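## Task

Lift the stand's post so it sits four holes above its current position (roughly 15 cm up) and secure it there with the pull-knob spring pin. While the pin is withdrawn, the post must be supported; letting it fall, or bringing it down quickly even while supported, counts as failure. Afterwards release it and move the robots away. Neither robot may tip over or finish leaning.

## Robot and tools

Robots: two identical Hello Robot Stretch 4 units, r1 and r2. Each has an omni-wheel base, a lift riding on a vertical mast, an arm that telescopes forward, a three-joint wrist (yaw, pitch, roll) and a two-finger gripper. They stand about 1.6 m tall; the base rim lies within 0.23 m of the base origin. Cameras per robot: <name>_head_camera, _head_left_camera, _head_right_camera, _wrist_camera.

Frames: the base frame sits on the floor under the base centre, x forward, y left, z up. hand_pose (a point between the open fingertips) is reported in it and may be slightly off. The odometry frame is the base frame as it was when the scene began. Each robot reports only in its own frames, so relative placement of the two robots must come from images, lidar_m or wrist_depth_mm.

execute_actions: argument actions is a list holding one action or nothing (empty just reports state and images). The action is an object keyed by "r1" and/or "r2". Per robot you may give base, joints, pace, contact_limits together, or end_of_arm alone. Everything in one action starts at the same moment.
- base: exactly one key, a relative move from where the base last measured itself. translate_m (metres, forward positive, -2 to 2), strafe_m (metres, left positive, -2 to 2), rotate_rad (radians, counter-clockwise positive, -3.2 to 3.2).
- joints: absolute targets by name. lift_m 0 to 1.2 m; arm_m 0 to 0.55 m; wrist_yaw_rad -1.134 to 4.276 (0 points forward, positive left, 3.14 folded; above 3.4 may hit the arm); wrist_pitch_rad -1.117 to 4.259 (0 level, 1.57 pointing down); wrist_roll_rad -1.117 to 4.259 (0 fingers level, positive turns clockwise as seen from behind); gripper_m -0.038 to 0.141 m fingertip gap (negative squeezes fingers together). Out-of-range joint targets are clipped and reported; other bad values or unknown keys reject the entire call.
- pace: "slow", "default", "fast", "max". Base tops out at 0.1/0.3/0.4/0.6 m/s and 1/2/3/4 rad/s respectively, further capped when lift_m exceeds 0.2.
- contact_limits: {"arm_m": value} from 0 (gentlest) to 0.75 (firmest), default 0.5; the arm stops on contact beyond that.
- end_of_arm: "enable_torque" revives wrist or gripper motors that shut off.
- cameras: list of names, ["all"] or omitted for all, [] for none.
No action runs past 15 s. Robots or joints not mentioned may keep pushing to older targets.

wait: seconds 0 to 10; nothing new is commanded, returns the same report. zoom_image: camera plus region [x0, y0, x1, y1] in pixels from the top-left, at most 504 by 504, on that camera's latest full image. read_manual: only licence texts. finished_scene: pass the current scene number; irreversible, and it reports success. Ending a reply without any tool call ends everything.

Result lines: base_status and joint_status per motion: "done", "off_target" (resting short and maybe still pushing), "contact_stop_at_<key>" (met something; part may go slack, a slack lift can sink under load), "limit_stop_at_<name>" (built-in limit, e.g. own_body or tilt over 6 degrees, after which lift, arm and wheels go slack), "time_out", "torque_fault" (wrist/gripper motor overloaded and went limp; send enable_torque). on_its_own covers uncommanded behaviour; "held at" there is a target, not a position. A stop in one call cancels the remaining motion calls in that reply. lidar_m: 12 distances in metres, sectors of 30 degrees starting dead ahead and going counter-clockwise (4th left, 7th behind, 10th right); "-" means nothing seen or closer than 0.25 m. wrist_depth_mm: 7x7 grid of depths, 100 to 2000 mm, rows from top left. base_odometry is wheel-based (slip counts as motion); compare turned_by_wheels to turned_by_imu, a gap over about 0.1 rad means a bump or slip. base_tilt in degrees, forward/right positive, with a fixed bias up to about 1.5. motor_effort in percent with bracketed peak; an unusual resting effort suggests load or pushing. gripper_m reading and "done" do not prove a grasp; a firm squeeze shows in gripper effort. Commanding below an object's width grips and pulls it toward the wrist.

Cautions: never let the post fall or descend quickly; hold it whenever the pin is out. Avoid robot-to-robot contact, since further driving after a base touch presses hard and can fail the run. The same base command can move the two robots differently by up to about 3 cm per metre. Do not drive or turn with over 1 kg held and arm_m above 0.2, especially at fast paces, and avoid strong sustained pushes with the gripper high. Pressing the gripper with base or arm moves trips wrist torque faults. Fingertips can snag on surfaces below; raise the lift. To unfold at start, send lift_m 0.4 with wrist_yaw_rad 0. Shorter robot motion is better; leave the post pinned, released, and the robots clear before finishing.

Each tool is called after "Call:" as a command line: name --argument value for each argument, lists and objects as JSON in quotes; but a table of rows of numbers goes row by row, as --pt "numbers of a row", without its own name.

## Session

Call:
execute_actions --actions '[]' --cameras '["r1_head_left_camera","r2_head_left_camera","r1_wrist_camera","r2_wrist_camera"]'

Scene clock: 0.00 s.
r1.base_odometry: x=+0.000 y=+0.000 heading=+0.000 (m, m, rad; r1's odometry frame)
r1.turned_by_wheels: +0.000 (rad since the last result)
r1.turned_by_imu: +0.000 (rad since the last result)
r1.base_tilt: forward=-0.2 right=+0.3 (deg)
r1.lidar_m: 1.05 1.19 1.17 1.38 2.40 7.21 4.10 3.56 1.77 1.03 0.89 0.87
r1.base_status: not commanded
r1.joint_positions: lift_m=+0.155 arm_m=+0.002 wrist_yaw_rad=+3.223 wrist_pitch_rad=+0.012 wrist_roll_rad=-0.018 gripper_m=+0.057
r1.joint_status: not commanded
r1.motor_effort: lift_m=+20 arm_m=+0 wrist_yaw_rad=+2 wrist_pitch_rad=-7 wrist_roll_rad=-1 gripper_m=-4 wheel_0=+0 wheel_1=+0 wheel_2=+0 (%)
r1.hand_pose: x=-0.1221 y=+0.0638 z=+0.3296 quat_wxyz=(-0.041, -0.006, -0.009, +0.999) (m; r1's base frame)
r1.wrist_depth_mm: - - 132 - - - - / - - 129 - - - - / - - 133 239 - - - / 145 138 139 - - - - / 192 1708 - - 1983 1921 1863 / 190 1025 946 1098 198 1060 1042 / 193 707 778 - 809 732 759
r2.base_odometry: x=+0.000 y=+0.000 heading=+0.000 (m, m, rad; r2's odometry frame)
r2.turned_by_wheels: +0.000 (rad since the last result)
r2.turned_by_imu: +0.000 (rad since the last result)
r2.base_tilt: forward=+0.4 right=-1.3 (deg)
r2.lidar_m: 1.18 0.82 0.77 0.80 1.11 1.33 1.40 1.82 4.54 4.48 3.56 3.38
r2.base_status: not commanded
r2.joint_positions: lift_m=+0.297 arm_m=+0.001 wrist_yaw_rad=+3.218 wrist_pitch_rad=-0.008 wrist_roll_rad=+0.009 gripper_m=+0.057
r2.joint_status: not commanded
r2.motor_effort: lift_m=+18 arm_m=-1 wrist_yaw_rad=-1 wrist_pitch_rad=-7 wrist_roll_rad=+0 gripper_m=-3 wheel_0=+0 wheel_1=+0 wheel_2=+0 (%)
r2.hand_pose: x=-0.1223 y=+0.0652 z=+0.4776 quat_wxyz=(-0.038, +0.004, +0.005, +0.999) (m; r2's base frame)
r2.wrist_depth_mm: - - 138 1756 1537 1366 1205 / - - 136 1756 1537 1308 1205 / - - 132 242 1537 1308 1205 / - 116 138 1661 1499 1308 1182 / 186 - - 1708 1499 1336 1160 / 200 1921 216 1661 213 1281 1160 / 198 1229 1229 153 1255 1205 1138
pictures: r1_head_left_camera, r1_wrist_camera, r2_head_left_camera, r2_wrist_camera
Images, in order (width x height): r1_head_left_camera 420x672, r1_wrist_camera 616x392, r2_head_left_camera 420x672, r2_wrist_camera 616x392.

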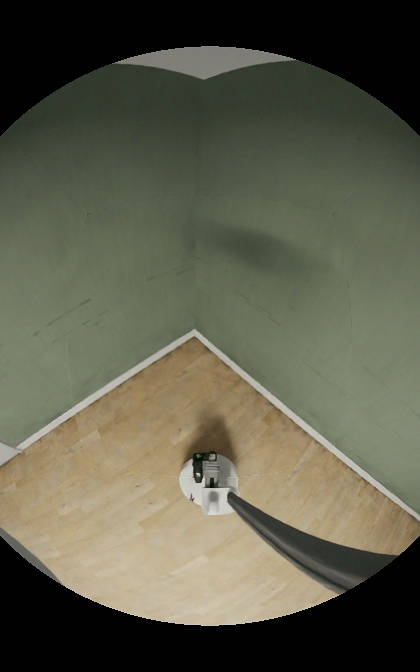

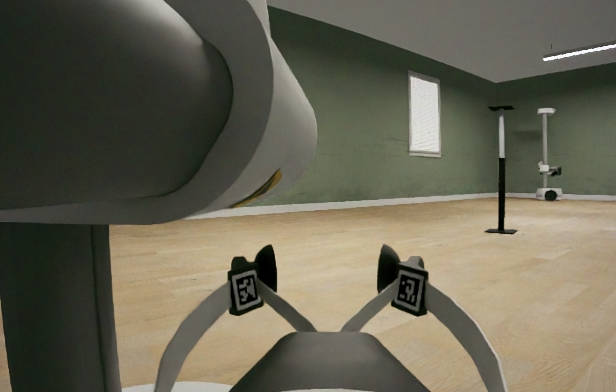

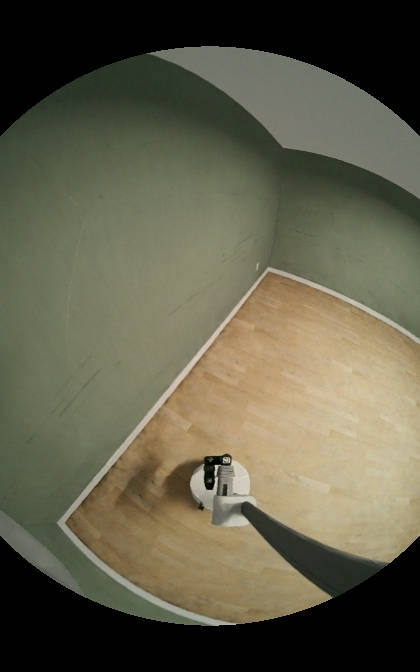

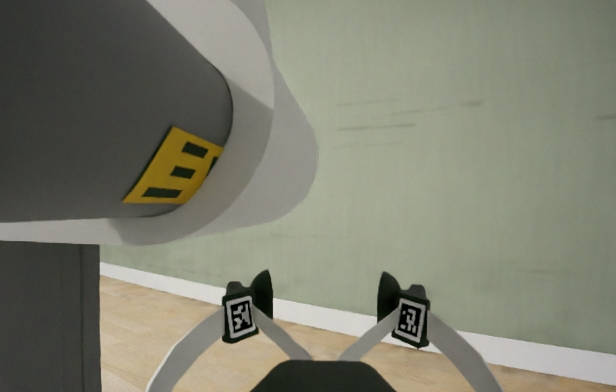

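Call:
execute_actions --actions '[{"r1":{"base":{"rotate_rad":2.72},"pace":"fast"},"r2":{"base":{"rotate_rad":-1.85},"joints":{"lift_m":0.2},"pace":"fast"}}]' --cameras '[]'

Call:
execute_actions --actions '[{"r1":{"base":{"translate_m":1.6},"pace":"max","joints":{"lift_m":0.4,"wrist_yaw_rad":0,"gripper_m":0.12}},"r2":{"base":{"translate_m":2},"pace":"max","joints":{"lift_m":0.4,"wrist_yaw_rad":0,"gripper_m":0.12}}}]' --cameras '["r1_head_camera","r2_head_camera","r1_wrist_camera","r2_wrist_camera"]'

Scene clock: 8.33 s.
r1.base_odometry: x=+0.000 y=+0.000 heading=+2.720 (m, m, rad; r1's odometry frame)
r1.turned_by_wheels: +2.720 (rad since the last result)
r1.turned_by_imu: +2.781 (rad since the last result)
r1.base_tilt: forward=-0.2 right=+0.2 (deg)
r1.lidar_m: 2.82 3.87 3.56 1.48 0.97 0.88 0.90 1.11 1.17 1.19 1.48 3.07
r1.base_status: done
r1.joint_positions: lift_m=+0.155 arm_m=+0.002 wrist_yaw_rad=+3.222 wrist_pitch_rad=+0.012 wrist_roll_rad=-0.018 gripper_m=+0.057
r1.joint_status: not commanded
r1.motor_effort: lift_m=+20(20) arm_m=+0(0) wrist_yaw_rad=+2(2) wrist_pitch_rad=-7(6) wrist_roll_rad=-1(1) gripper_m=+0(2) wheel_0=-1(7) wheel_1=+0(7) wheel_2=+0(8) (%)
r1.hand_pose: x=-0.1221 y=+0.0638 z=+0.3296 quat_wxyz=(-0.040, -0.006, -0.009, +0.999) (m; r1's base frame)
r1.wrist_depth_mm: - - 132 1060 946 854 778 / - - 125 1042 976 854 778 / - - 133 239 976 866 788 / 145 139 139 1078 976 878 778 / 192 1430 1281 1098 960 866 798 / 191 1025 960 1060 199 854 788 / 193 707 768 - 809 732 759
r2.base_odometry: x=+0.000 y=+0.000 heading=-1.850 (m, m, rad; r2's odometry frame)
r2.turned_by_wheels: -1.850 (rad since the last result)
r2.turned_by_imu: -1.821 (rad since the last result)
r2.base_tilt: forward=+0.6 right=-1.2 (deg)
r2.lidar_m: 7.17 4.08 3.41 1.81 0.97 0.79 0.80 0.90 1.34 1.31 1.49 2.43
r2.base_status: done
r2.joint_positions: lift_m=+0.200 arm_m=+0.001 wrist_yaw_rad=+3.218 wrist_pitch_rad=-0.008 wrist_roll_rad=+0.009 gripper_m=+0.057
r2.joint_status: all done
r2.motor_effort: lift_m=+14(17) arm_m=-1(1) wrist_yaw_rad=+1(1) wrist_pitch_rad=-8(6) wrist_roll_rad=-1(1) gripper_m=-3(5) wheel_0=+0(8) wheel_1=+0(11) wheel_2=-1(12) (%)
r2.hand_pose: x=-0.1223 y=+0.0652 z=+0.3808 quat_wxyz=(-0.038, +0.004, +0.005, +0.999) (m; r2's base frame)
r2.wrist_depth_mm: - - 138 976 904 820 778 / - - 136 946 891 831 778 / - - 132 241 891 831 778 / - 116 137 917 891 831 788 / 186 1098 1025 960 891 820 768 / 199 1118 216 931 212 820 768 / 198 1008 960 153 854 788 768
pictures: none
No camera images: the call's "cameras" was empty. Leave "cameras" out to get every camera's image.

Scene clock: 13.23 s.
r1.base_odometry: x=-1.460 y=+0.655 heading=+2.720 (m, m, rad; r1's odometry frame)
r1.turned_by_wheels: +0.000 (rad since the last result)
r1.turned_by_imu: -0.006 (rad since the last result)
r1.base_tilt: forward=-0.3 right=+0.3 (deg)
r1.lidar_m: 1.21 3.24 2.94 3.00 2.59 2.35 2.40 1.94 1.75 1.75 2.22 4.53
r1.base_status: done
r1.joint_positions: lift_m=+0.400 arm_m=+0.002 wrist_yaw_rad=+0.000 wrist_pitch_rad=+0.012 wrist_roll_rad=-0.018 gripper_m=+0.120
r1.joint_status: all done
r1.motor_effort: lift_m=+20(24) arm_m=+0(0) wrist_yaw_rad=+1(6) wrist_pitch_rad=-6(8) wrist_roll_rad=-1(1) gripper_m=+3(7) wheel_0=+0(6) wheel_1=+0(6) wheel_2=-1(12) (%)
r1.hand_pose: x=+0.4610 y=-0.0874 z=+0.5746 quat_wxyz=(+1.000, -0.009, +0.006, +0.000) (m; r1's base frame)
r1.wrist_depth_mm: - - - - - - - / - - - - - - - / - - - - - - - / - - - - - - - / - - - - - - - / 1756 1808 1499 1537 1576 1464 1661 / 1255 1205 1308 - 1308 1205 1229
r2.base_odometry: x=-0.551 y=-1.923 heading=-1.850 (m, m, rad; r2's odometry frame)
r2.turned_by_wheels: +0.000 (rad since the last result)
r2.turned_by_imu: -0.003 (rad since the last result)
r2.base_tilt: forward=+0.4 right=-1.2 (deg)
r2.lidar_m: 2.45 3.60 3.01 3.00 3.33 2.79 2.75 2.09 1.71 1.69 1.93 3.14
r2.base_status: done
r2.joint_positions: lift_m=+0.400 arm_m=+0.001 wrist_yaw_rad=+0.000 wrist_pitch_rad=-0.008 wrist_roll_rad=+0.009 gripper_m=+0.120
r2.joint_status: all done
r2.motor_effort: lift_m=+19(23) arm_m=-1(1) wrist_yaw_rad=+2(8) wrist_pitch_rad=-7(8) wrist_roll_rad=-1(0) gripper_m=-2(1) wheel_0=+0(10) wheel_1=+1(9) wheel_2=+3(16) (%)
r2.hand_pose: x=+0.4605 y=-0.0874 z=+0.5804 quat_wxyz=(+1.000, +0.004, -0.004, +0.000) (m; r2's base frame)
r2.wrist_depth_mm: - - - - - - - / - - - - - - - / - - - - - - - / - - - - - - - / - - - - - - - / - - 209 - - 217 - / 1464 1430 1499 153 1537 1499 1537
pictures: r1_head_camera, r1_wrist_camera, r2_head_camera, r2_wrist_camera
Images, in order (width x height): r1_head_camera 420x560, r1_wrist_camera 616x392, r2_head_camera 420x560, r2_wrist_camera 616x392.

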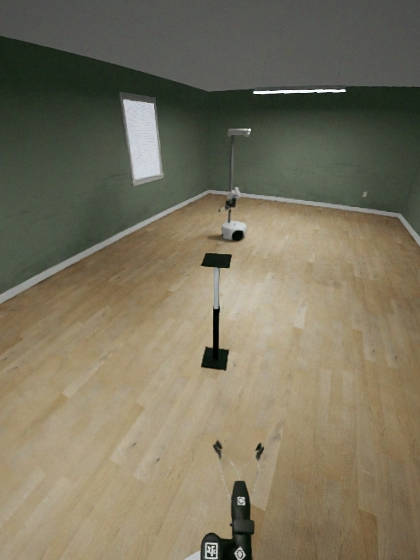

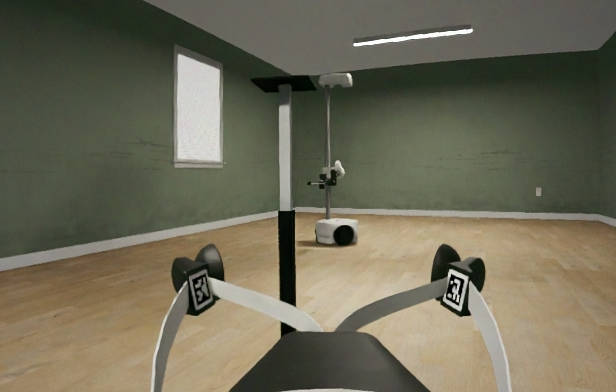

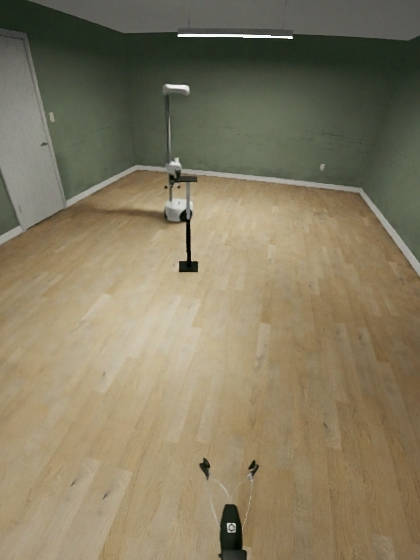

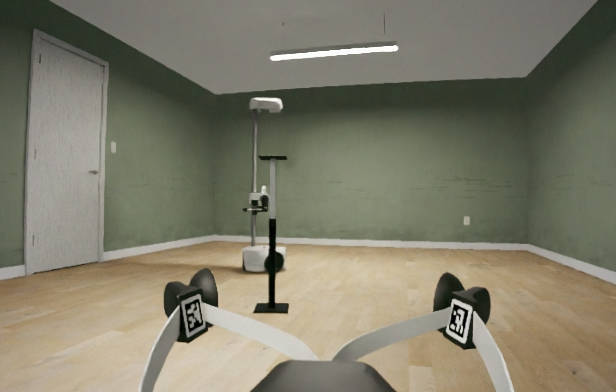

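Call:
execute_actions --actions '[{"r1":{"base":{"translate_m":0.5},"joints":{"lift_m":0.55}},"r2":{"base":{"translate_m":1.6},"pace":"max","joints":{"lift_m":0.32}}}]' --cameras '[]'

Call:
execute_actions --actions '[{"r1":{"base":{"strafe_m":0.12},"joints":{"arm_m":0.15}},"r2":{"base":{"strafe_m":0.3},"pace":"fast","joints":{"arm_m":0.2}}}]' --cameras '["r1_head_camera","r2_head_camera","r1_wrist_camera","r2_wrist_camera"]'

Scene clock: 24.27 s.
r1.base_odometry: x=-1.916 y=+0.859 heading=+2.720 (m, m, rad; r1's odometry frame)
r1.turned_by_wheels: +0.000 (rad since the last result)
r1.turned_by_imu: -0.002 (rad since the last result)
r1.base_tilt: forward=-0.2 right=+0.3 (deg)
r1.lidar_m: 0.69 3.04 2.77 2.81 3.11 2.84 2.87 2.13 1.91 1.94 2.48 4.99
r1.base_status: done
r1.joint_positions: lift_m=+0.550 arm_m=+0.002 wrist_yaw_rad=+0.000 wrist_pitch_rad=+0.012 wrist_roll_rad=-0.018 gripper_m=+0.120
r1.joint_status: all done
r1.motor_effort: lift_m=+22(25) arm_m=+0(0) wrist_yaw_rad=+1(1) wrist_pitch_rad=-7(7) wrist_roll_rad=-1(1) gripper_m=+2(1) wheel_0=+1(5) wheel_1=+1(6) wheel_2=+1(5) (%)
r1.hand_pose: x=+0.4609 y=-0.0874 z=+0.7245 quat_wxyz=(+1.000, -0.009, +0.006, +0.000) (m; r1's base frame)
r1.wrist_depth_mm: - - - - - - - / - - - - - - - / - - - - - - - / - - - - - - - / - - 564 - - - - / - - 569 1618 1983 1808 - / 1576 1499 1499 - 1618 1499 1537
r2.base_odometry: x=-0.991 y=-3.461 heading=-1.850 (m, m, rad; r2's odometry frame)
r2.turned_by_wheels: +0.000 (rad since the last result)
r2.turned_by_imu: -0.002 (rad since the last result)
r2.base_tilt: forward=+0.6 right=-1.3 (deg)
r2.lidar_m: 0.84 0.84 2.68 2.68 3.04 4.35 - 2.49 2.05 2.03 2.28 3.68
r2.base_status: done
r2.joint_positions: lift_m=+0.320 arm_m=+0.001 wrist_yaw_rad=+0.000 wrist_pitch_rad=-0.008 wrist_roll_rad=+0.009 gripper_m=+0.120
r2.joint_status: all done
r2.motor_effort: lift_m=+16(17) arm_m=-1(1) wrist_yaw_rad=+1(1) wrist_pitch_rad=-8(8) wrist_roll_rad=-1(0) gripper_m=-2(0) wheel_0=+0(8) wheel_1=+0(9) wheel_2=+3(14) (%)
r2.hand_pose: x=+0.4605 y=-0.0874 z=+0.5006 quat_wxyz=(+1.000, +0.004, -0.004, +0.000) (m; r2's base frame)
r2.wrist_depth_mm: - - - - - - - / - - - - - - - / - - - - - - - / - - - - - - - / - - - - - - - / 1983 691 208 - - 216 1983 / 1308 1205 1366 153 1308 1255 1336
pictures: none
No camera images: the call's "cameras" was empty. Leave "cameras" out to get every camera's image.

Scene clock: 26.17 s.
r1.base_odometry: x=-1.965 y=+0.750 heading=+2.720 (m, m, rad; r1's odometry frame)
r1.turned_by_wheels: +0.000 (rad since the last result)
r1.turned_by_imu: +0.000 (rad since the last result)
r1.base_tilt: forward=-0.2 right=+0.2 (deg)
r1.lidar_m: 0.72 2.88 2.63 2.67 3.06 2.78 2.80 2.28 2.03 2.05 2.60 1.58
r1.base_status: done
r1.joint_positions: lift_m=+0.550 arm_m=+0.149 wrist_yaw_rad=+0.000 wrist_pitch_rad=+0.012 wrist_roll_rad=-0.018 gripper_m=+0.120
r1.joint_status: all done
r1.motor_effort: lift_m=+22(22) arm_m=+8(9) wrist_yaw_rad=+0(3) wrist_pitch_rad=-5(8) wrist_roll_rad=-1(1) gripper_m=+1(1) wheel_0=+2(8) wheel_1=+0(7) wheel_2=+0(3) (%)
r1.hand_pose: x=+0.6079 y=-0.0874 z=+0.7245 quat_wxyz=(+1.000, -0.009, +0.006, +0.000) (m; r1's base frame)
r1.wrist_depth_mm: - - - - - - - / - - - 407 - - - / - - - - - - - / - - - - - - - / - - - - 1366 - - / - - 1863 418 931 1808 - / 1537 1464 1618 - 1160 1430 1499
r2.base_odometry: x=-0.703 y=-3.544 heading=-1.850 (m, m, rad; r2's odometry frame)
r2.turned_by_wheels: +0.000 (rad since the last result)
r2.turned_by_imu: +0.000 (rad since the last result)
r2.base_tilt: forward=+0.5 right=-1.2 (deg)
r2.lidar_m: 0.81 2.85 2.40 2.38 2.70 4.28 - 2.82 2.35 2.32 2.62 4.25
r2.base_status: done
r2.joint_positions: lift_m=+0.320 arm_m=+0.199 wrist_yaw_rad=+0.000 wrist_pitch_rad=-0.008 wrist_roll_rad=+0.009 gripper_m=+0.120
r2.joint_status: all done
r2.motor_effort: lift_m=+17(17) arm_m=+6(10) wrist_yaw_rad=+0(1) wrist_pitch_rad=-6(8) wrist_roll_rad=-1(0) gripper_m=-1(1) wheel_0=+1(12) wheel_1=-2(14) wheel_2=+0(4) (%)
r2.hand_pose: x=+0.6584 y=-0.0874 z=+0.5006 quat_wxyz=(+1.000, +0.004, -0.004, +0.000) (m; r2's base frame)
r2.wrist_depth_mm: - - - - - - - / - - - 1336 - - - / - - - 1336 - - - / - - - - - - - / - - - 1336 - - - / 1921 1983 209 1118 1983 216 1983 / 1281 1255 1229 153 1308 1255 1308
pictures: r1_head_camera, r1_wrist_camera, r2_head_camera, r2_wrist_camera
Images, in order (width x height): r1_head_camera 420x560, r1_wrist_camera 616x392, r2_head_camera 420x560, r2_wrist_camera 616x392.

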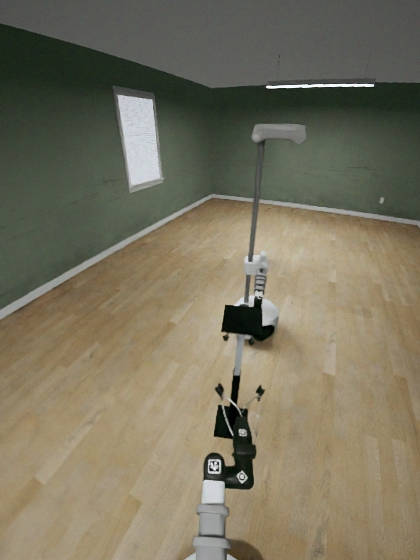

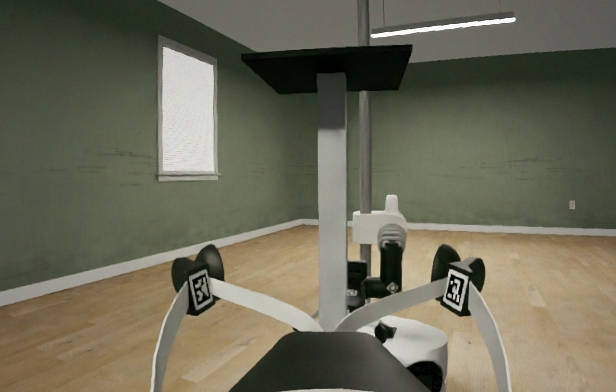

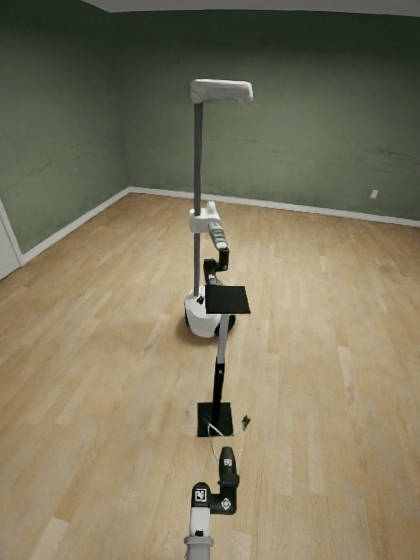

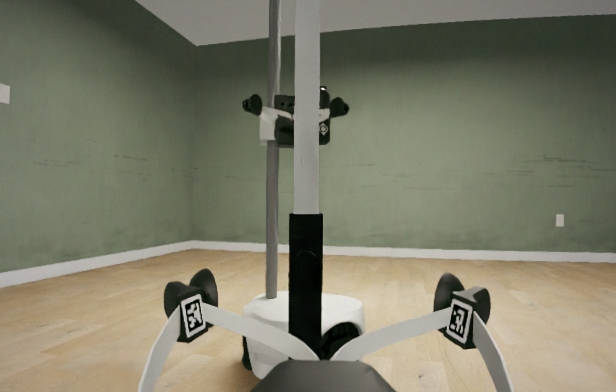

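Call:
execute_actions --actions '[{"r1":{"base":{"strafe_m":0.028},"joints":{"arm_m":0.35,"wrist_yaw_rad":-0.11,"gripper_m":0.08}},"r2":{"base":{"strafe_m":0.024},"joints":{"arm_m":0.38,"gripper_m":0.065,"lift_m":0.312}}}]' --cameras '["r1_wrist_camera","r2_wrist_camera"]'

Call:
zoom_image --camera "r2_wrist_camera" --region '[220,190,430,350]'

Scene clock: 35.03 s.
r1.base_odometry: x=-1.977 y=+0.724 heading=+2.720 (m, m, rad; r1's odometry frame)
r1.turned_by_wheels: +0.000 (rad since the last result)
r1.turned_by_imu: +0.000 (rad since the last result)
r1.base_tilt: forward=-0.3 right=+0.4 (deg)
r1.lidar_m: 0.72 2.90 2.64 2.68 3.05 2.79 2.80 2.29 2.06 2.09 2.63 1.56
r1.base_status: done
r1.joint_positions: lift_m=+0.550 arm_m=+0.349 wrist_yaw_rad=-0.110 wrist_pitch_rad=+0.012 wrist_roll_rad=-0.018 gripper_m=+0.080
r1.joint_status: all done
r1.motor_effort: lift_m=+22(22) arm_m=+8(10) wrist_yaw_rad=+2(2) wrist_pitch_rad=-6(7) wrist_roll_rad=-1(1) gripper_m=+0(4) wheel_0=+1(7) wheel_1=+0(9) wheel_2=+0(1) (%)
r1.hand_pose: x=+0.7966 y=-0.1185 z=+0.7245 quat_wxyz=(+0.998, -0.009, +0.007, -0.055) (m; r1's base frame)
r1.wrist_depth_mm: - - - 217 276 - - / - - - 220 - - - / - - - - - - - / - - - - - - - / - - - - 854 - - / - - 217 225 225 1921 - / 1576 1499 1618 - 809 1430 1499
r2.base_odometry: x=-0.680 y=-3.550 heading=-1.849 (m, m, rad; r2's odometry frame)
r2.turned_by_wheels: +0.000 (rad since the last result)
r2.turned_by_imu: +0.001 (rad since the last result)
r2.base_tilt: forward=+0.6 right=-1.1 (deg)
r2.lidar_m: 0.81 2.86 2.38 2.35 2.66 4.25 - 2.85 2.36 2.36 2.61 4.25
r2.base_status: done
r2.joint_positions: lift_m=+0.312 arm_m=+0.379 wrist_yaw_rad=+0.000 wrist_pitch_rad=-0.008 wrist_roll_rad=+0.009 gripper_m=+0.065
r2.joint_status: all done
r2.motor_effort: lift_m=+13(15) arm_m=+6(5) wrist_yaw_rad=-1(1) wrist_pitch_rad=-6(7) wrist_roll_rad=-1(1) gripper_m=-5(5) wheel_0=+1(9) wheel_1=+1(10) wheel_2=+0(4) (%)
r2.hand_pose: x=+0.8384 y=-0.0874 z=+0.4928 quat_wxyz=(+1.000, +0.004, -0.004, +0.000) (m; r2's base frame)
r2.wrist_depth_mm: - - - 283 - - - / - - - 281 - - - / - - - 282 - - - / - - - 279 - - - / - - - 272 - - - / 1863 1983 213 271 216 1983 1983 / 1281 1255 1182 150 1205 1182 1308
pictures: r1_wrist_camera, r2_wrist_camera
Images, in order (width x height): r1_wrist_camera 616x392, r2_wrist_camera 616x392.

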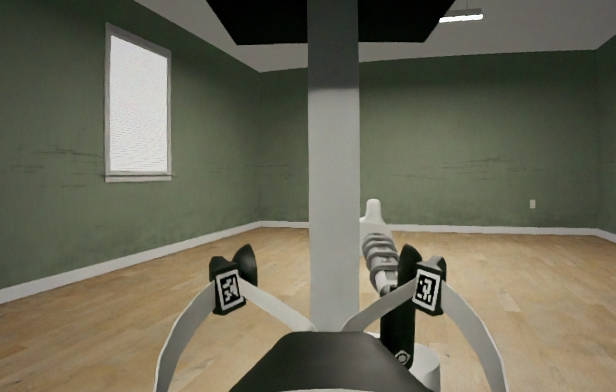

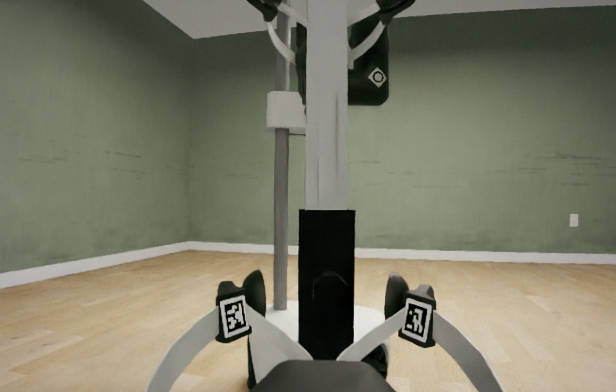

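Region (220, 190, 430, 350) of r2_wrist_camera's 616x392 image, scaled by 2.400; it fills the top 384 rows of this view, and the rest is white.

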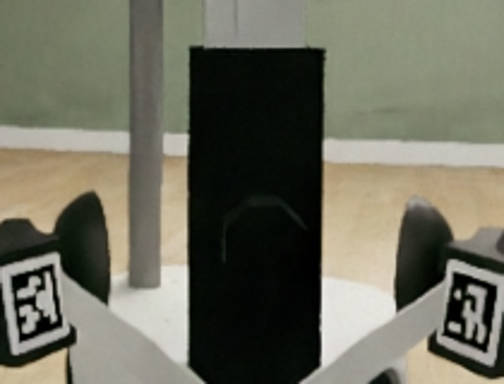

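Call:
execute_actions --actions '[{"r1":{"base":{"strafe_m":-0.004},"joints":{"arm_m":0.362,"gripper_m":-0.025}},"r2":{"joints":{"arm_m":0.397,"gripper_m":0.035,"lift_m":0.317}}}]' --cameras '[]'

Call:
execute_actions --actions '[{"r1":{"joints":{"lift_m":0.559},"pace":"slow"}}]' --cameras '["r1_wrist_camera","r2_wrist_camera"]'

Scene clock: 43.77 s.
r1.base_odometry: x=-1.975 y=+0.728 heading=+2.720 (m, m, rad; r1's odometry frame)
r1.turned_by_wheels: +0.000 (rad since the last result)
r1.turned_by_imu: -0.001 (rad since the last result)
r1.base_tilt: forward=-0.2 right=+0.3 (deg)
r1.lidar_m: 0.71 2.89 2.64 2.67 3.02 2.78 2.82 2.30 2.04 2.08 2.61 1.55
r1.base_status: done
r1.joint_positions: lift_m=+0.550 arm_m=+0.362 wrist_yaw_rad=-0.102 wrist_pitch_rad=+0.013 wrist_roll_rad=-0.018 gripper_m=-0.024
r1.joint_status: all done
r1.on_its_own: wrist_yaw_rad is at rest, and its effort (-21) is outside its rest range (-13 to +13)
r1.motor_effort: lift_m=+22(22) arm_m=-1(8) wrist_yaw_rad=-21(21) wrist_pitch_rad=-10(9) wrist_roll_rad=-1(1) gripper_m=-35(32) wheel_0=-9(9) wheel_1=-3(5) wheel_2=+7(8) (%)
r1.hand_pose: x=+0.8111 y=-0.1164 z=+0.7243 quat_wxyz=(+0.999, -0.009, +0.007, -0.051) (m; r1's base frame)
r1.wrist_depth_mm: - - - 200 - - - / - - - 202 - - - / - - - 204 - - - / - - - 205 - - - / - - - 208 1025 - - / - - 182 208 196 1808 - / 1499 1499 1576 - 798 1464 1576
r2.base_odometry: x=-0.680 y=-3.550 heading=-1.849 (m, m, rad; r2's odometry frame)
r2.turned_by_wheels: +0.000 (rad since the last result)
r2.turned_by_imu: +0.001 (rad since the last result)
r2.base_tilt: forward=+0.5 right=-1.4 (deg)
r2.lidar_m: 0.81 2.84 2.35 2.34 2.65 4.27 - 2.84 2.35 2.36 2.63 4.26
r2.base_status: not commanded
r2.joint_positions: lift_m=+0.317 arm_m=+0.396 wrist_yaw_rad=+0.000 wrist_pitch_rad=-0.008 wrist_roll_rad=+0.009 gripper_m=+0.035
r2.joint_status: all done
r2.motor_effort: lift_m=+22(21) arm_m=+6(4) wrist_yaw_rad=+2(0) wrist_pitch_rad=-7(7) wrist_roll_rad=-1(0) gripper_m=-6(2) wheel_0=+1(1) wheel_1=+1(1) wheel_2=+0(0) (%)
r2.hand_pose: x=+0.8554 y=-0.0874 z=+0.4972 quat_wxyz=(+1.000, +0.004, -0.004, +0.000) (m; r2's base frame)
r2.wrist_depth_mm: - - - 266 - - - / - - - 266 - - - / - - - 266 - - - / - - - 265 - - - / - - - 255 - - - / 1863 1921 1808 228 207 - 1921 / 1255 1308 991 160 1008 1205 1281
pictures: none
No camera images: the call's "cameras" was empty. Leave "cameras" out to get every camera's image.

Scene clock: 44.47 s.
r1.base_odometry: x=-1.975 y=+0.728 heading=+2.720 (m, m, rad; r1's odometry frame)
r1.turned_by_wheels: +0.000 (rad since the last result)
r1.turned_by_imu: -0.009 (rad since the last result)
r1.base_tilt: forward=-0.1 right=+0.1 (deg)
r1.lidar_m: 0.70 2.90 2.64 2.64 3.08 2.78 2.81 2.31 2.06 2.09 2.61 1.53
r1.base_status: not commanded
r1.joint_positions: lift_m=+0.558 arm_m=+0.362 wrist_yaw_rad=-0.101 wrist_pitch_rad=+0.021 wrist_roll_rad=-0.018 gripper_m=-0.024
r1.joint_status: all done
r1.on_its_own: wrist_yaw_rad is at rest, and its effort (-25) is outside its rest range (-13 to +13); wrist_pitch_rad is at rest, and its effort (-32) is outside its rest range (-23 to +23)
r1.motor_effort: lift_m=+26(26) arm_m=-1(1) wrist_yaw_rad=-25(25) wrist_pitch_rad=-32(33) wrist_roll_rad=-1(1) gripper_m=-31(34) wheel_0=-6(10) wheel_1=-3(3) wheel_2=+9(9) (%)
r1.hand_pose: x=+0.8113 y=-0.1160 z=+0.7306 quat_wxyz=(+0.999, -0.008, +0.011, -0.050) (m; r1's base frame)
r1.wrist_depth_mm: - - - 198 - - - / - - - 200 - - - / - - - 202 - - - / - - - 204 - - - / - - - 206 1138 - - / - - 183 208 195 1756 - / 1499 1430 1576 - 778 1397 1464
r2.base_odometry: x=-0.680 y=-3.550 heading=-1.849 (m, m, rad; r2's odometry frame)
r2.turned_by_wheels: +0.000 (rad since the last result)
r2.turned_by_imu: +0.000 (rad since the last result)
r2.base_tilt: forward=+0.5 right=-1.2 (deg)
r2.lidar_m: 0.81 2.84 2.37 2.35 2.63 4.28 - 2.82 2.37 2.34 2.63 4.28
r2.base_status: not commanded
r2.joint_positions: lift_m=+0.317 arm_m=+0.396 wrist_yaw_rad=+0.000 wrist_pitch_rad=-0.008 wrist_roll_rad=+0.009 gripper_m=+0.035
r2.joint_status: not commanded
r2.motor_effort: lift_m=+22(22) arm_m=+6(6) wrist_yaw_rad=+0(1) wrist_pitch_rad=-6(7) wrist_roll_rad=-1(0) gripper_m=-5(5) wheel_0=+1(1) wheel_1=+0(0) wheel_2=+0(0) (%)
r2.hand_pose: x=+0.8554 y=-0.0874 z=+0.4972 quat_wxyz=(+1.000, +0.004, -0.004, +0.000) (m; r2's base frame)
r2.wrist_depth_mm: - - - 267 - - - / - - - 265 - - - / - - - 265 - - - / - - - 265 - - - / - - - 255 - - - / 1921 - 1808 228 208 1983 1983 / 1281 1308 1078 161 991 1205 1281
pictures: r1_wrist_camera, r2_wrist_camera
Images, in order (width x height): r1_wrist_camera 616x392, r2_wrist_camera 616x392.

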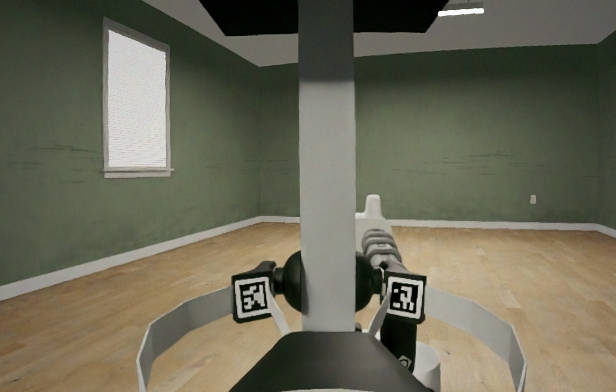

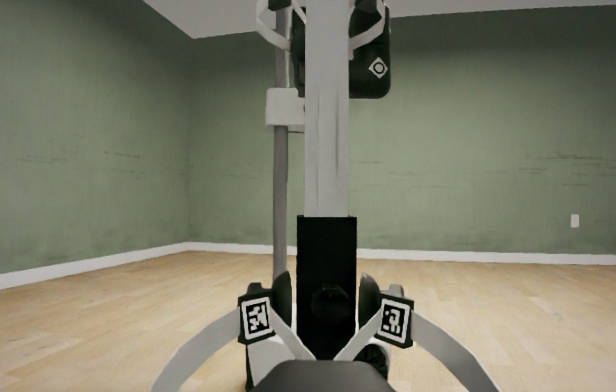

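Call:
execute_actions --actions '[{"r1":{"joints":{"arm_m":0.372},"pace":"slow"},"r2":{"joints":{"gripper_m":-0.035}}}]' --cameras '[]'

Call:
execute_actions --actions '[{"r1":{"joints":{"lift_m":0.567},"pace":"slow"}}]' --cameras '["r1_wrist_camera","r2_wrist_camera"]'

Scene clock: 51.37 s.
r1.base_odometry: x=-1.975 y=+0.728 heading=+2.720 (m, m, rad; r1's odometry frame)
r1.turned_by_wheels: +0.000 (rad since the last result)
r1.turned_by_imu: +0.000 (rad since the last result)
r1.base_tilt: forward=-0.2 right=+0.2 (deg)
r1.lidar_m: 0.73 2.90 2.62 2.64 3.05 2.78 2.81 2.28 2.04 2.09 2.60 1.55
r1.base_status: not commanded
r1.joint_positions: lift_m=+0.559 arm_m=+0.369 wrist_yaw_rad=-0.116 wrist_pitch_rad=+0.021 wrist_roll_rad=-0.018 gripper_m=-0.025
r1.joint_status: all done
r1.on_its_own: wrist_yaw_rad is at rest, and its effort (+18) is outside its rest range (-13 to +13); wrist_pitch_rad is at rest, and its effort (-31) is outside its rest range (-23 to +23)
r1.motor_effort: lift_m=+26(26) arm_m=+15(15) wrist_yaw_rad=+18(26) wrist_pitch_rad=-31(32) wrist_roll_rad=-1(1) gripper_m=-18(28) wheel_0=+4(6) wheel_1=+1(3) wheel_2=-5(9) (%)
r1.hand_pose: x=+0.8166 y=-0.1201 z=+0.7308 quat_wxyz=(+0.998, -0.008, +0.011, -0.058) (m; r1's base frame)
r1.wrist_depth_mm: - - - 196 - - - / - - - 198 - - - / - - - 200 - - - / - - - 201 - - - / - - - 203 1138 - - / - - 183 205 183 1808 - / 1499 1464 1576 - 778 1430 1499
r2.base_odometry: x=-0.680 y=-3.550 heading=-1.849 (m, m, rad; r2's odometry frame)
r2.turned_by_wheels: +0.000 (rad since the last result)
r2.turned_by_imu: +0.000 (rad since the last result)
r2.base_tilt: forward=+0.4 right=-1.2 (deg)
r2.lidar_m: 0.78 2.83 2.35 2.37 2.66 4.28 - 2.83 2.36 2.35 2.64 4.28
r2.base_status: not commanded
r2.joint_positions: lift_m=+0.317 arm_m=+0.397 wrist_yaw_rad=+0.003 wrist_pitch_rad=-0.008 wrist_roll_rad=+0.009 gripper_m=-0.034
r2.joint_status: all done
r2.motor_effort: lift_m=+22(22) arm_m=+0(6) wrist_yaw_rad=-8(7) wrist_pitch_rad=-8(8) wrist_roll_rad=-1(0) gripper_m=-38(38) wheel_0=-1(1) wheel_1=+1(1) wheel_2=+2(2) (%)
r2.hand_pose: x=+0.8567 y=-0.0865 z=+0.4971 quat_wxyz=(+1.000, +0.004, -0.004, +0.002) (m; r2's base frame)
r2.wrist_depth_mm: - - - 264 - - - / - - - 263 - - - / - - - 263 - - - / - - - 262 - - - / - - - 253 - - - / 1863 1983 1983 211 195 1983 1983 / 1255 1229 1078 252 960 151 1308
pictures: none
No camera images: the call's "cameras" was empty. Leave "cameras" out to get every camera's image.

Scene clock: 52.03 s.
r1.base_odometry: x=-1.975 y=+0.728 heading=+2.720 (m, m, rad; r1's odometry frame)
r1.turned_by_wheels: +0.000 (rad since the last result)
r1.turned_by_imu: +0.000 (rad since the last result)
r1.base_tilt: forward=-0.3 right=+0.4 (deg)
r1.lidar_m: 0.73 2.92 2.64 2.64 3.05 2.78 2.81 2.31 2.06 2.09 2.61 1.55
r1.base_status: not commanded
r1.joint_positions: lift_m=+0.566 arm_m=+0.369 wrist_yaw_rad=-0.116 wrist_pitch_rad=+0.023 wrist_roll_rad=-0.018 gripper_m=-0.025
r1.joint_status: all done
r1.on_its_own: wrist_yaw_rad is at rest, and its effort (+18) is outside its rest range (-13 to +13); wrist_pitch_rad is at rest, and its effort (-38) is outside its rest range (-23 to +23)
r1.motor_effort: lift_m=+26(28) arm_m=+15(16) wrist_yaw_rad=+18(18) wrist_pitch_rad=-38(39) wrist_roll_rad=-1(1) gripper_m=-19(13) wheel_0=+4(4) wheel_1=+1(2) wheel_2=-5(5) (%)
r1.hand_pose: x=+0.8166 y=-0.1201 z=+0.7381 quat_wxyz=(+0.998, -0.008, +0.012, -0.058) (m; r1's base frame)
r1.wrist_depth_mm: - - - 195 - - - / - - - 197 - - - / - - - 199 - - - / - - - 202 - - - / - - - 204 1160 - - / - - 183 206 186 1863 1983 / 1499 1499 1576 - 788 1430 1464
r2.base_odometry: x=-0.680 y=-3.550 heading=-1.849 (m, m, rad; r2's odometry frame)
r2.turned_by_wheels: +0.000 (rad since the last result)
r2.turned_by_imu: +0.000 (rad since the last result)
r2.base_tilt: forward=+0.5 right=-1.2 (deg)
r2.lidar_m: 0.81 2.83 2.37 2.36 2.66 4.29 - 2.83 2.35 2.35 2.64 4.24
r2.base_status: not commanded
r2.joint_positions: lift_m=+0.317 arm_m=+0.397 wrist_yaw_rad=+0.003 wrist_pitch_rad=-0.008 wrist_roll_rad=+0.009 gripper_m=-0.034
r2.joint_status: not commanded
r2.motor_effort: lift_m=+22(22) arm_m=+0(0) wrist_yaw_rad=-8(10) wrist_pitch_rad=-7(8) wrist_roll_rad=-1(1) gripper_m=-36(37) wheel_0=-1(1) wheel_1=+0(0) wheel_2=+2(2) (%)
r2.hand_pose: x=+0.8567 y=-0.0865 z=+0.4971 quat_wxyz=(+1.000, +0.004, -0.004, +0.002) (m; r2's base frame)
r2.wrist_depth_mm: - - - 265 - - - / - - - 264 - - - / - - - 262 - - - / - - - 263 - - - / - - - 254 - - - / 1921 1921 1921 211 195 - 1983 / 1281 1205 1098 253 960 151 1308
pictures: r1_wrist_camera, r2_wrist_camera
Images, in order (width x height): r1_wrist_camera 616x392, r2_wrist_camera 616x392.

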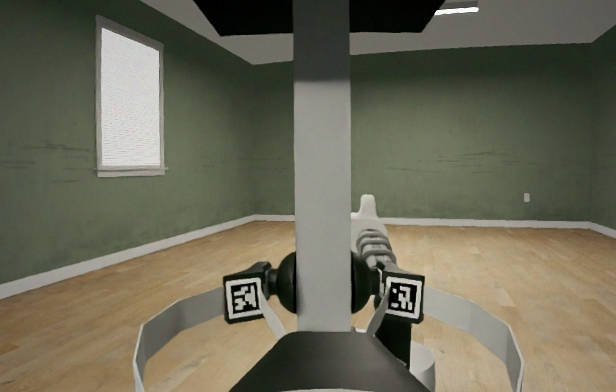

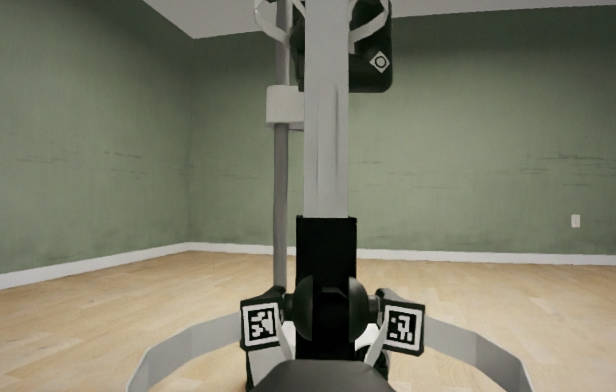

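Free. The tighter squeeze will cancel the push.

Call:
execute_actions --actions '[{"r1":{"joints":{"lift_m":0.704,"gripper_m":-0.035},"pace":"slow"}}]' --cameras '[]'

Call:
execute_actions --actions '[{"r2":{"joints":{"gripper_m":0.05}}}]' --cameras '[]'

Call:
execute_actions --actions '[{"r1":{"joints":{"lift_m":0.712},"pace":"slow"}}]' --cameras '[]'

Call:
execute_actions --actions '[{"r1":{"joints":{"lift_m":0.717},"pace":"slow"}}]' --cameras '["r1_wrist_camera","r2_wrist_camera"]'

Scene clock: 65.27 s.
r1.base_odometry: x=-1.975 y=+0.728 heading=+2.720 (m, m, rad; r1's odometry frame)
r1.turned_by_wheels: +0.000 (rad since the last result)
r1.turned_by_imu: +0.000 (rad since the last result)
r1.base_tilt: forward=-0.2 right=+0.2 (deg)
r1.lidar_m: 0.71 2.88 2.63 2.64 3.07 2.78 2.82 2.31 2.06 2.10 2.62 1.54
r1.base_status: not commanded
r1.joint_positions: lift_m=+0.703 arm_m=+0.370 wrist_yaw_rad=-0.113 wrist_pitch_rad=+0.023 wrist_roll_rad=-0.018 gripper_m=-0.034
r1.joint_status: all done
r1.on_its_own: wrist_pitch_rad is at rest, and its effort (-36) is outside its rest range (-23 to +23)
r1.motor_effort: lift_m=+26(27) arm_m=+12(15) wrist_yaw_rad=+11(19) wrist_pitch_rad=-36(37) wrist_roll_rad=-1(1) gripper_m=-26(24) wheel_0=+4(4) wheel_1=+2(2) wheel_2=-5(5) (%)
r1.hand_pose: x=+0.8174 y=-0.1195 z=+0.8752 quat_wxyz=(+0.998, -0.008, +0.012, -0.057) (m; r1's base frame)
r1.wrist_depth_mm: - - - 195 - - - / - - - 196 - - - / - - - 199 - - - / - - - 200 - - - / - - - 202 - - - / - - 181 205 194 - - / 1756 1708 1863 - 1756 1708 1756
r2.base_odometry: x=-0.680 y=-3.550 heading=-1.849 (m, m, rad; r2's odometry frame)
r2.turned_by_wheels: +0.000 (rad since the last result)
r2.turned_by_imu: +0.001 (rad since the last result)
r2.base_tilt: forward=+0.5 right=-1.1 (deg)
r2.lidar_m: 0.81 2.82 2.38 2.36 2.66 4.27 - 2.85 2.35 2.34 2.65 4.26
r2.base_status: not commanded
r2.joint_positions: lift_m=+0.317 arm_m=+0.397 wrist_yaw_rad=+0.003 wrist_pitch_rad=-0.008 wrist_roll_rad=+0.009 gripper_m=-0.034
r2.joint_status: not commanded
r2.motor_effort: lift_m=+22(22) arm_m=+0(0) wrist_yaw_rad=-8(9) wrist_pitch_rad=-8(8) wrist_roll_rad=-1(0) gripper_m=-37(37) wheel_0=-1(1) wheel_1=+0(1) wheel_2=+1(1) (%)
r2.hand_pose: x=+0.8567 y=-0.0865 z=+0.4971 quat_wxyz=(+1.000, +0.004, -0.004, +0.002) (m; r2's base frame)
r2.wrist_depth_mm: - - - 264 - - - / - - - 264 - - - / - - - 263 - - - / - - - 263 - - - / - - - 254 - - - / 1808 1921 - 211 194 1983 - / 1281 1205 1060 252 976 151 1308
pictures: none
No camera images: the call's "cameras" was empty. Leave "cameras" out to get every camera's image.

Scene clock: 66.80 s.
r1.base_odometry: x=-1.975 y=+0.728 heading=+2.720 (m, m, rad; r1's odometry frame)
r1.turned_by_wheels: +0.000 (rad since the last result)
r1.turned_by_imu: +0.000 (rad since the last result)
r1.base_tilt: forward=-0.4 right=+0.2 (deg)
r1.lidar_m: 0.70 2.91 2.63 2.67 3.04 2.78 2.82 2.30 2.05 2.10 2.61 1.52
r1.base_status: not commanded
r1.joint_positions: lift_m=+0.703 arm_m=+0.370 wrist_yaw_rad=-0.113 wrist_pitch_rad=+0.023 wrist_roll_rad=-0.018 gripper_m=-0.034
r1.joint_status: not commanded
r1.on_its_own: wrist_pitch_rad is at rest, and its effort (-36) is outside its rest range (-23 to +23)
r1.motor_effort: lift_m=+26(26) arm_m=+12(12) wrist_yaw_rad=+9(11) wrist_pitch_rad=-36(36) wrist_roll_rad=-1(1) gripper_m=-21(23) wheel_0=+4(4) wheel_1=+2(2) wheel_2=-5(5) (%)
r1.hand_pose: x=+0.8176 y=-0.1193 z=+0.8752 quat_wxyz=(+0.998, -0.008, +0.012, -0.056) (m; r1's base frame)
r1.wrist_depth_mm: - - - 195 - - - / - - - 196 - - - / - - - 198 - - - / - - - 201 - - - / - - - 203 - - - / - - 181 204 194 - - / 1808 1708 1863 - 1661 1708 1708
r2.base_odometry: x=-0.680 y=-3.550 heading=-1.850 (m, m, rad; r2's odometry frame)
r2.turned_by_wheels: +0.000 (rad since the last result)
r2.turned_by_imu: +0.000 (rad since the last result)
r2.base_tilt: forward=+0.6 right=-1.3 (deg)
r2.lidar_m: 0.81 2.82 2.35 2.35 2.66 4.28 - 2.87 2.36 2.37 2.62 4.25
r2.base_status: not commanded
r2.joint_positions: lift_m=+0.317 arm_m=+0.397 wrist_yaw_rad=+0.000 wrist_pitch_rad=-0.008 wrist_roll_rad=+0.009 gripper_m=+0.050
r2.joint_status: all done
r2.motor_effort: lift_m=+21(22) arm_m=+0(0) wrist_yaw_rad=+1(17) wrist_pitch_rad=-6(6) wrist_roll_rad=-1(1) gripper_m=-3(38) wheel_0=-1(1) wheel_1=+1(1) wheel_2=+0(2) (%)
r2.hand_pose: x=+0.8564 y=-0.0875 z=+0.4973 quat_wxyz=(+1.000, +0.004, -0.004, +0.000) (m; r2's base frame)
r2.wrist_depth_mm: - - - 266 - - - / - - - 265 - - - / - - - 264 - - - / - - - 263 - - - / - - - 254 - - - / 1921 1983 213 252 212 - 1983 / 1281 1308 976 154 1098 1205 1336
pictures: none
No camera images: the call's "cameras" was empty. Leave "cameras" out to get every camera's image.

Scene clock: 67.50 s.
r1.base_odometry: x=-1.975 y=+0.728 heading=+2.720 (m, m, rad; r1's odometry frame)
r1.turned_by_wheels: +0.000 (rad since the last result)
r1.turned_by_imu: +0.000 (rad since the last result)
r1.base_tilt: forward=-0.2 right=+0.3 (deg)
r1.lidar_m: 0.70 2.90 2.62 2.65 3.07 2.77 2.82 2.30 2.06 2.09 2.60 1.53
r1.base_status: not commanded
r1.joint_positions: lift_m=+0.711 arm_m=+0.370 wrist_yaw_rad=-0.112 wrist_pitch_rad=+0.029 wrist_roll_rad=-0.018 gripper_m=-0.034
r1.joint_status: all done
r1.on_its_own: wrist_pitch_rad is at rest, and its effort (-53) is outside its rest range (-23 to +23)
r1.motor_effort: lift_m=+29(29) arm_m=+11(12) wrist_yaw_rad=+8(10) wrist_pitch_rad=-53(61) wrist_roll_rad=-1(1) gripper_m=-21(22) wheel_0=+4(4) wheel_1=+1(2) wheel_2=-4(5) (%)
r1.hand_pose: x=+0.8176 y=-0.1192 z=+0.8812 quat_wxyz=(+0.998, -0.008, +0.015, -0.056) (m; r1's base frame)
r1.wrist_depth_mm: - - - 193 - - - / - - - 195 - - - / - - - 198 - - - / - - - 200 - - - / - - - 202 - - - / - - 181 204 193 - - / 1756 1661 1808 - 1708 1618 1756
r2.base_odometry: x=-0.680 y=-3.550 heading=-1.850 (m, m, rad; r2's odometry frame)
r2.turned_by_wheels: +0.000 (rad since the last result)
r2.turned_by_imu: +0.000 (rad since the last result)
r2.base_tilt: forward=+0.7 right=-1.2 (deg)
r2.lidar_m: 0.81 2.85 2.36 2.35 2.66 4.25 - 2.86 2.37 2.34 2.62 4.27
r2.base_status: not commanded
r2.joint_positions: lift_m=+0.317 arm_m=+0.397 wrist_yaw_rad=+0.000 wrist_pitch_rad=-0.008 wrist_roll_rad=+0.009 gripper_m=+0.050
r2.joint_status: not commanded
r2.motor_effort: lift_m=+22(22) arm_m=+0(0) wrist_yaw_rad=+2(0) wrist_pitch_rad=-5(7) wrist_roll_rad=+0(1) gripper_m=-4(5) wheel_0=-1(1) wheel_1=+1(1) wheel_2=+0(1) (%)
r2.hand_pose: x=+0.8564 y=-0.0875 z=+0.4973 quat_wxyz=(+1.000, +0.004, -0.004, +0.000) (m; r2's base frame)
r2.wrist_depth_mm: - - - 266 - - - / - - - 264 - - - / - - - 265 - - - / - - - 264 - - - / - - - 254 - - - / 1921 1921 213 253 211 1983 1983 / 1255 1308 991 154 1118 1205 1308
pictures: none
No camera images: the call's "cameras" was empty. Leave "cameras" out to get every camera's image.

Scene clock: 68.10 s.
r1.base_odometry: x=-1.975 y=+0.728 heading=+2.720 (m, m, rad; r1's odometry frame)
r1.turned_by_wheels: +0.000 (rad since the last result)
r1.turned_by_imu: +0.000 (rad since the last result)
r1.base_tilt: forward=-0.2 right=+0.3 (deg)
r1.lidar_m: 0.71 2.90 2.64 2.66 3.05 2.78 2.82 2.32 2.05 2.10 2.63 1.53
r1.base_status: not commanded
r1.joint_positions: lift_m=+0.716 arm_m=+0.370 wrist_yaw_rad=-0.112 wrist_pitch_rad=+0.029 wrist_roll_rad=-0.018 gripper_m=-0.034
r1.joint_status: all done
r1.on_its_own: wrist_pitch_rad is at rest, and its effort (-53) is outside its rest range (-23 to +23)
r1.motor_effort: lift_m=+29(29) arm_m=+11(11) wrist_yaw_rad=+8(8) wrist_pitch_rad=-53(61) wrist_roll_rad=-1(1) gripper_m=-24(26) wheel_0=+4(4) wheel_1=+2(2) wheel_2=-4(4) (%)
r1.hand_pose: x=+0.8177 y=-0.1192 z=+0.8862 quat_wxyz=(+0.998, -0.008, +0.015, -0.056) (m; r1's base frame)
r1.wrist_depth_mm: - - - 193 - - - / - - - 195 - - - / - - - 198 - - - / - - - 200 - - - / - - - 202 - - - / - - 182 204 193 - - / 1756 1661 1808 - 1708 1661 1708
r2.base_odometry: x=-0.680 y=-3.550 heading=-1.850 (m, m, rad; r2's odometry frame)
r2.turned_by_wheels: +0.000 (rad since the last result)
r2.turned_by_imu: +0.000 (rad since the last result)
r2.base_tilt: forward=+0.3 right=-1.3 (deg)
r2.lidar_m: 0.80 2.86 2.37 2.36 2.66 4.29 - 2.86 2.35 2.36 2.64 4.28
r2.base_status: not commanded
r2.joint_positions: lift_m=+0.317 arm_m=+0.397 wrist_yaw_rad=+0.000 wrist_pitch_rad=-0.008 wrist_roll_rad=+0.009 gripper_m=+0.050
r2.joint_status: not commanded
r2.motor_effort: lift_m=+22(22) arm_m=+0(0) wrist_yaw_rad=+1(2) wrist_pitch_rad=-6(5) wrist_roll_rad=+0(0) gripper_m=-3(4) wheel_0=-1(1) wheel_1=+0(0) wheel_2=-1(0) (%)
r2.hand_pose: x=+0.8564 y=-0.0875 z=+0.4973 quat_wxyz=(+1.000, +0.004, -0.004, +0.000) (m; r2's base frame)
r2.wrist_depth_mm: - - - 265 - - - / - - - 264 - - - / - - - 265 - - - / - - - 264 - - - / - - - 253 - - - / 1921 1921 213 251 211 1983 - / 1281 1281 991 154 1098 1205 1308
pictures: r1_wrist_camera, r2_wrist_camera
Images, in order (width x height): r1_wrist_camera 616x392, r2_wrist_camera 616x392.

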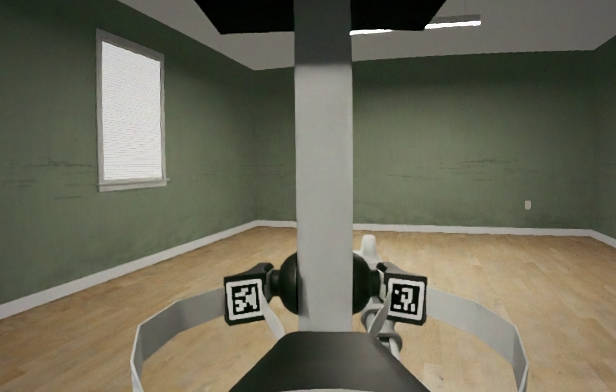

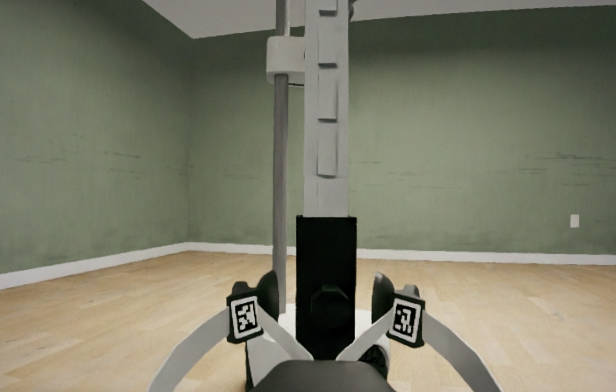

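Call:
execute_actions --actions '[{"r1":{"joints":{"lift_m":0.721},"pace":"slow"},"r2":{"joints":{"gripper_m":0.035}}}]' --cameras '["r2_wrist_camera"]'

Scene clock: 78.87 s.
r1.base_odometry: x=-1.975 y=+0.728 heading=+2.720 (m, m, rad; r1's odometry frame)
r1.turned_by_wheels: +0.000 (rad since the last result)
r1.turned_by_imu: +0.000 (rad since the last result)
r1.base_tilt: forward=-0.3 right=+0.2 (deg)
r1.lidar_m: 0.70 2.88 2.63 2.66 3.05 2.78 2.82 2.30 2.05 2.08 2.62 1.55
r1.base_status: not commanded
r1.joint_positions: lift_m=+0.720 arm_m=+0.370 wrist_yaw_rad=-0.113 wrist_pitch_rad=+0.030 wrist_roll_rad=-0.018 gripper_m=-0.034
r1.joint_status: all done
r1.on_its_own: wrist_pitch_rad is at rest, and its effort (-58) is outside its rest range (-23 to +23)
r1.motor_effort: lift_m=+29(30) arm_m=+11(11) wrist_yaw_rad=+9(10) wrist_pitch_rad=-58(60) wrist_roll_rad=-1(1) gripper_m=-21(24) wheel_0=+4(4) wheel_1=+2(2) wheel_2=-4(4) (%)
r1.hand_pose: x=+0.8176 y=-0.1193 z=+0.8897 quat_wxyz=(+0.998, -0.008, +0.016, -0.056) (m; r1's base frame)
r1.wrist_depth_mm: - - - 193 - - - / - - - 195 - - - / - - - 197 - - - / - - - 200 - - - / - - - 202 - - - / - - 181 204 194 - - / 1756 1708 1808 - 1661 1618 1708
r2.base_odometry: x=-0.680 y=-3.550 heading=-1.850 (m, m, rad; r2's odometry frame)
r2.turned_by_wheels: +0.000 (rad since the last result)
r2.turned_by_imu: +0.000 (rad since the last result)
r2.base_tilt: forward=+0.6 right=-1.1 (deg)
r2.lidar_m: 0.81 2.83 2.38 2.35 2.66 4.27 - 2.87 2.37 2.36 2.66 4.28
r2.base_status: not commanded
r2.joint_positions: lift_m=+0.317 arm_m=+0.397 wrist_yaw_rad=+0.000 wrist_pitch_rad=-0.008 wrist_roll_rad=+0.009 gripper_m=+0.035
r2.joint_status: all done
r2.motor_effort: lift_m=+22(22) arm_m=+0(0) wrist_yaw_rad=+3(1) wrist_pitch_rad=-6(6) wrist_roll_rad=-1(0) gripper_m=-6(4) wheel_0=-1(1) wheel_1=+1(0) wheel_2=-1(0) (%)
r2.hand_pose: x=+0.8564 y=-0.0875 z=+0.4973 quat_wxyz=(+1.000, +0.004, -0.004, +0.000) (m; r2's base frame)
r2.wrist_depth_mm: - - - 265 - - - / - - - 265 - - - / - - - 264 - - - / - - - 264 - - - / - - - 254 - - - / 1921 1983 1808 229 207 1983 1983 / 1255 1336 991 161 991 1205 1336
pictures: r2_wrist_camera
Images, in order (width x height): r2_wrist_camera 616x392.

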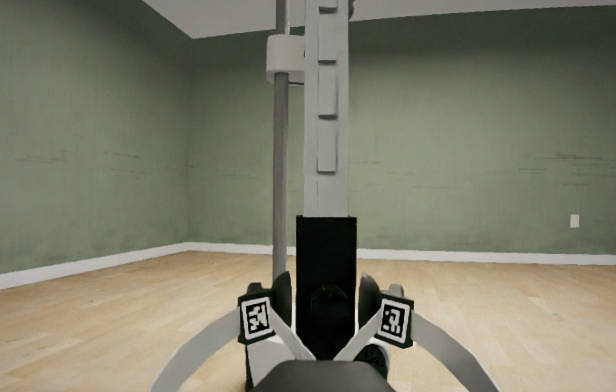

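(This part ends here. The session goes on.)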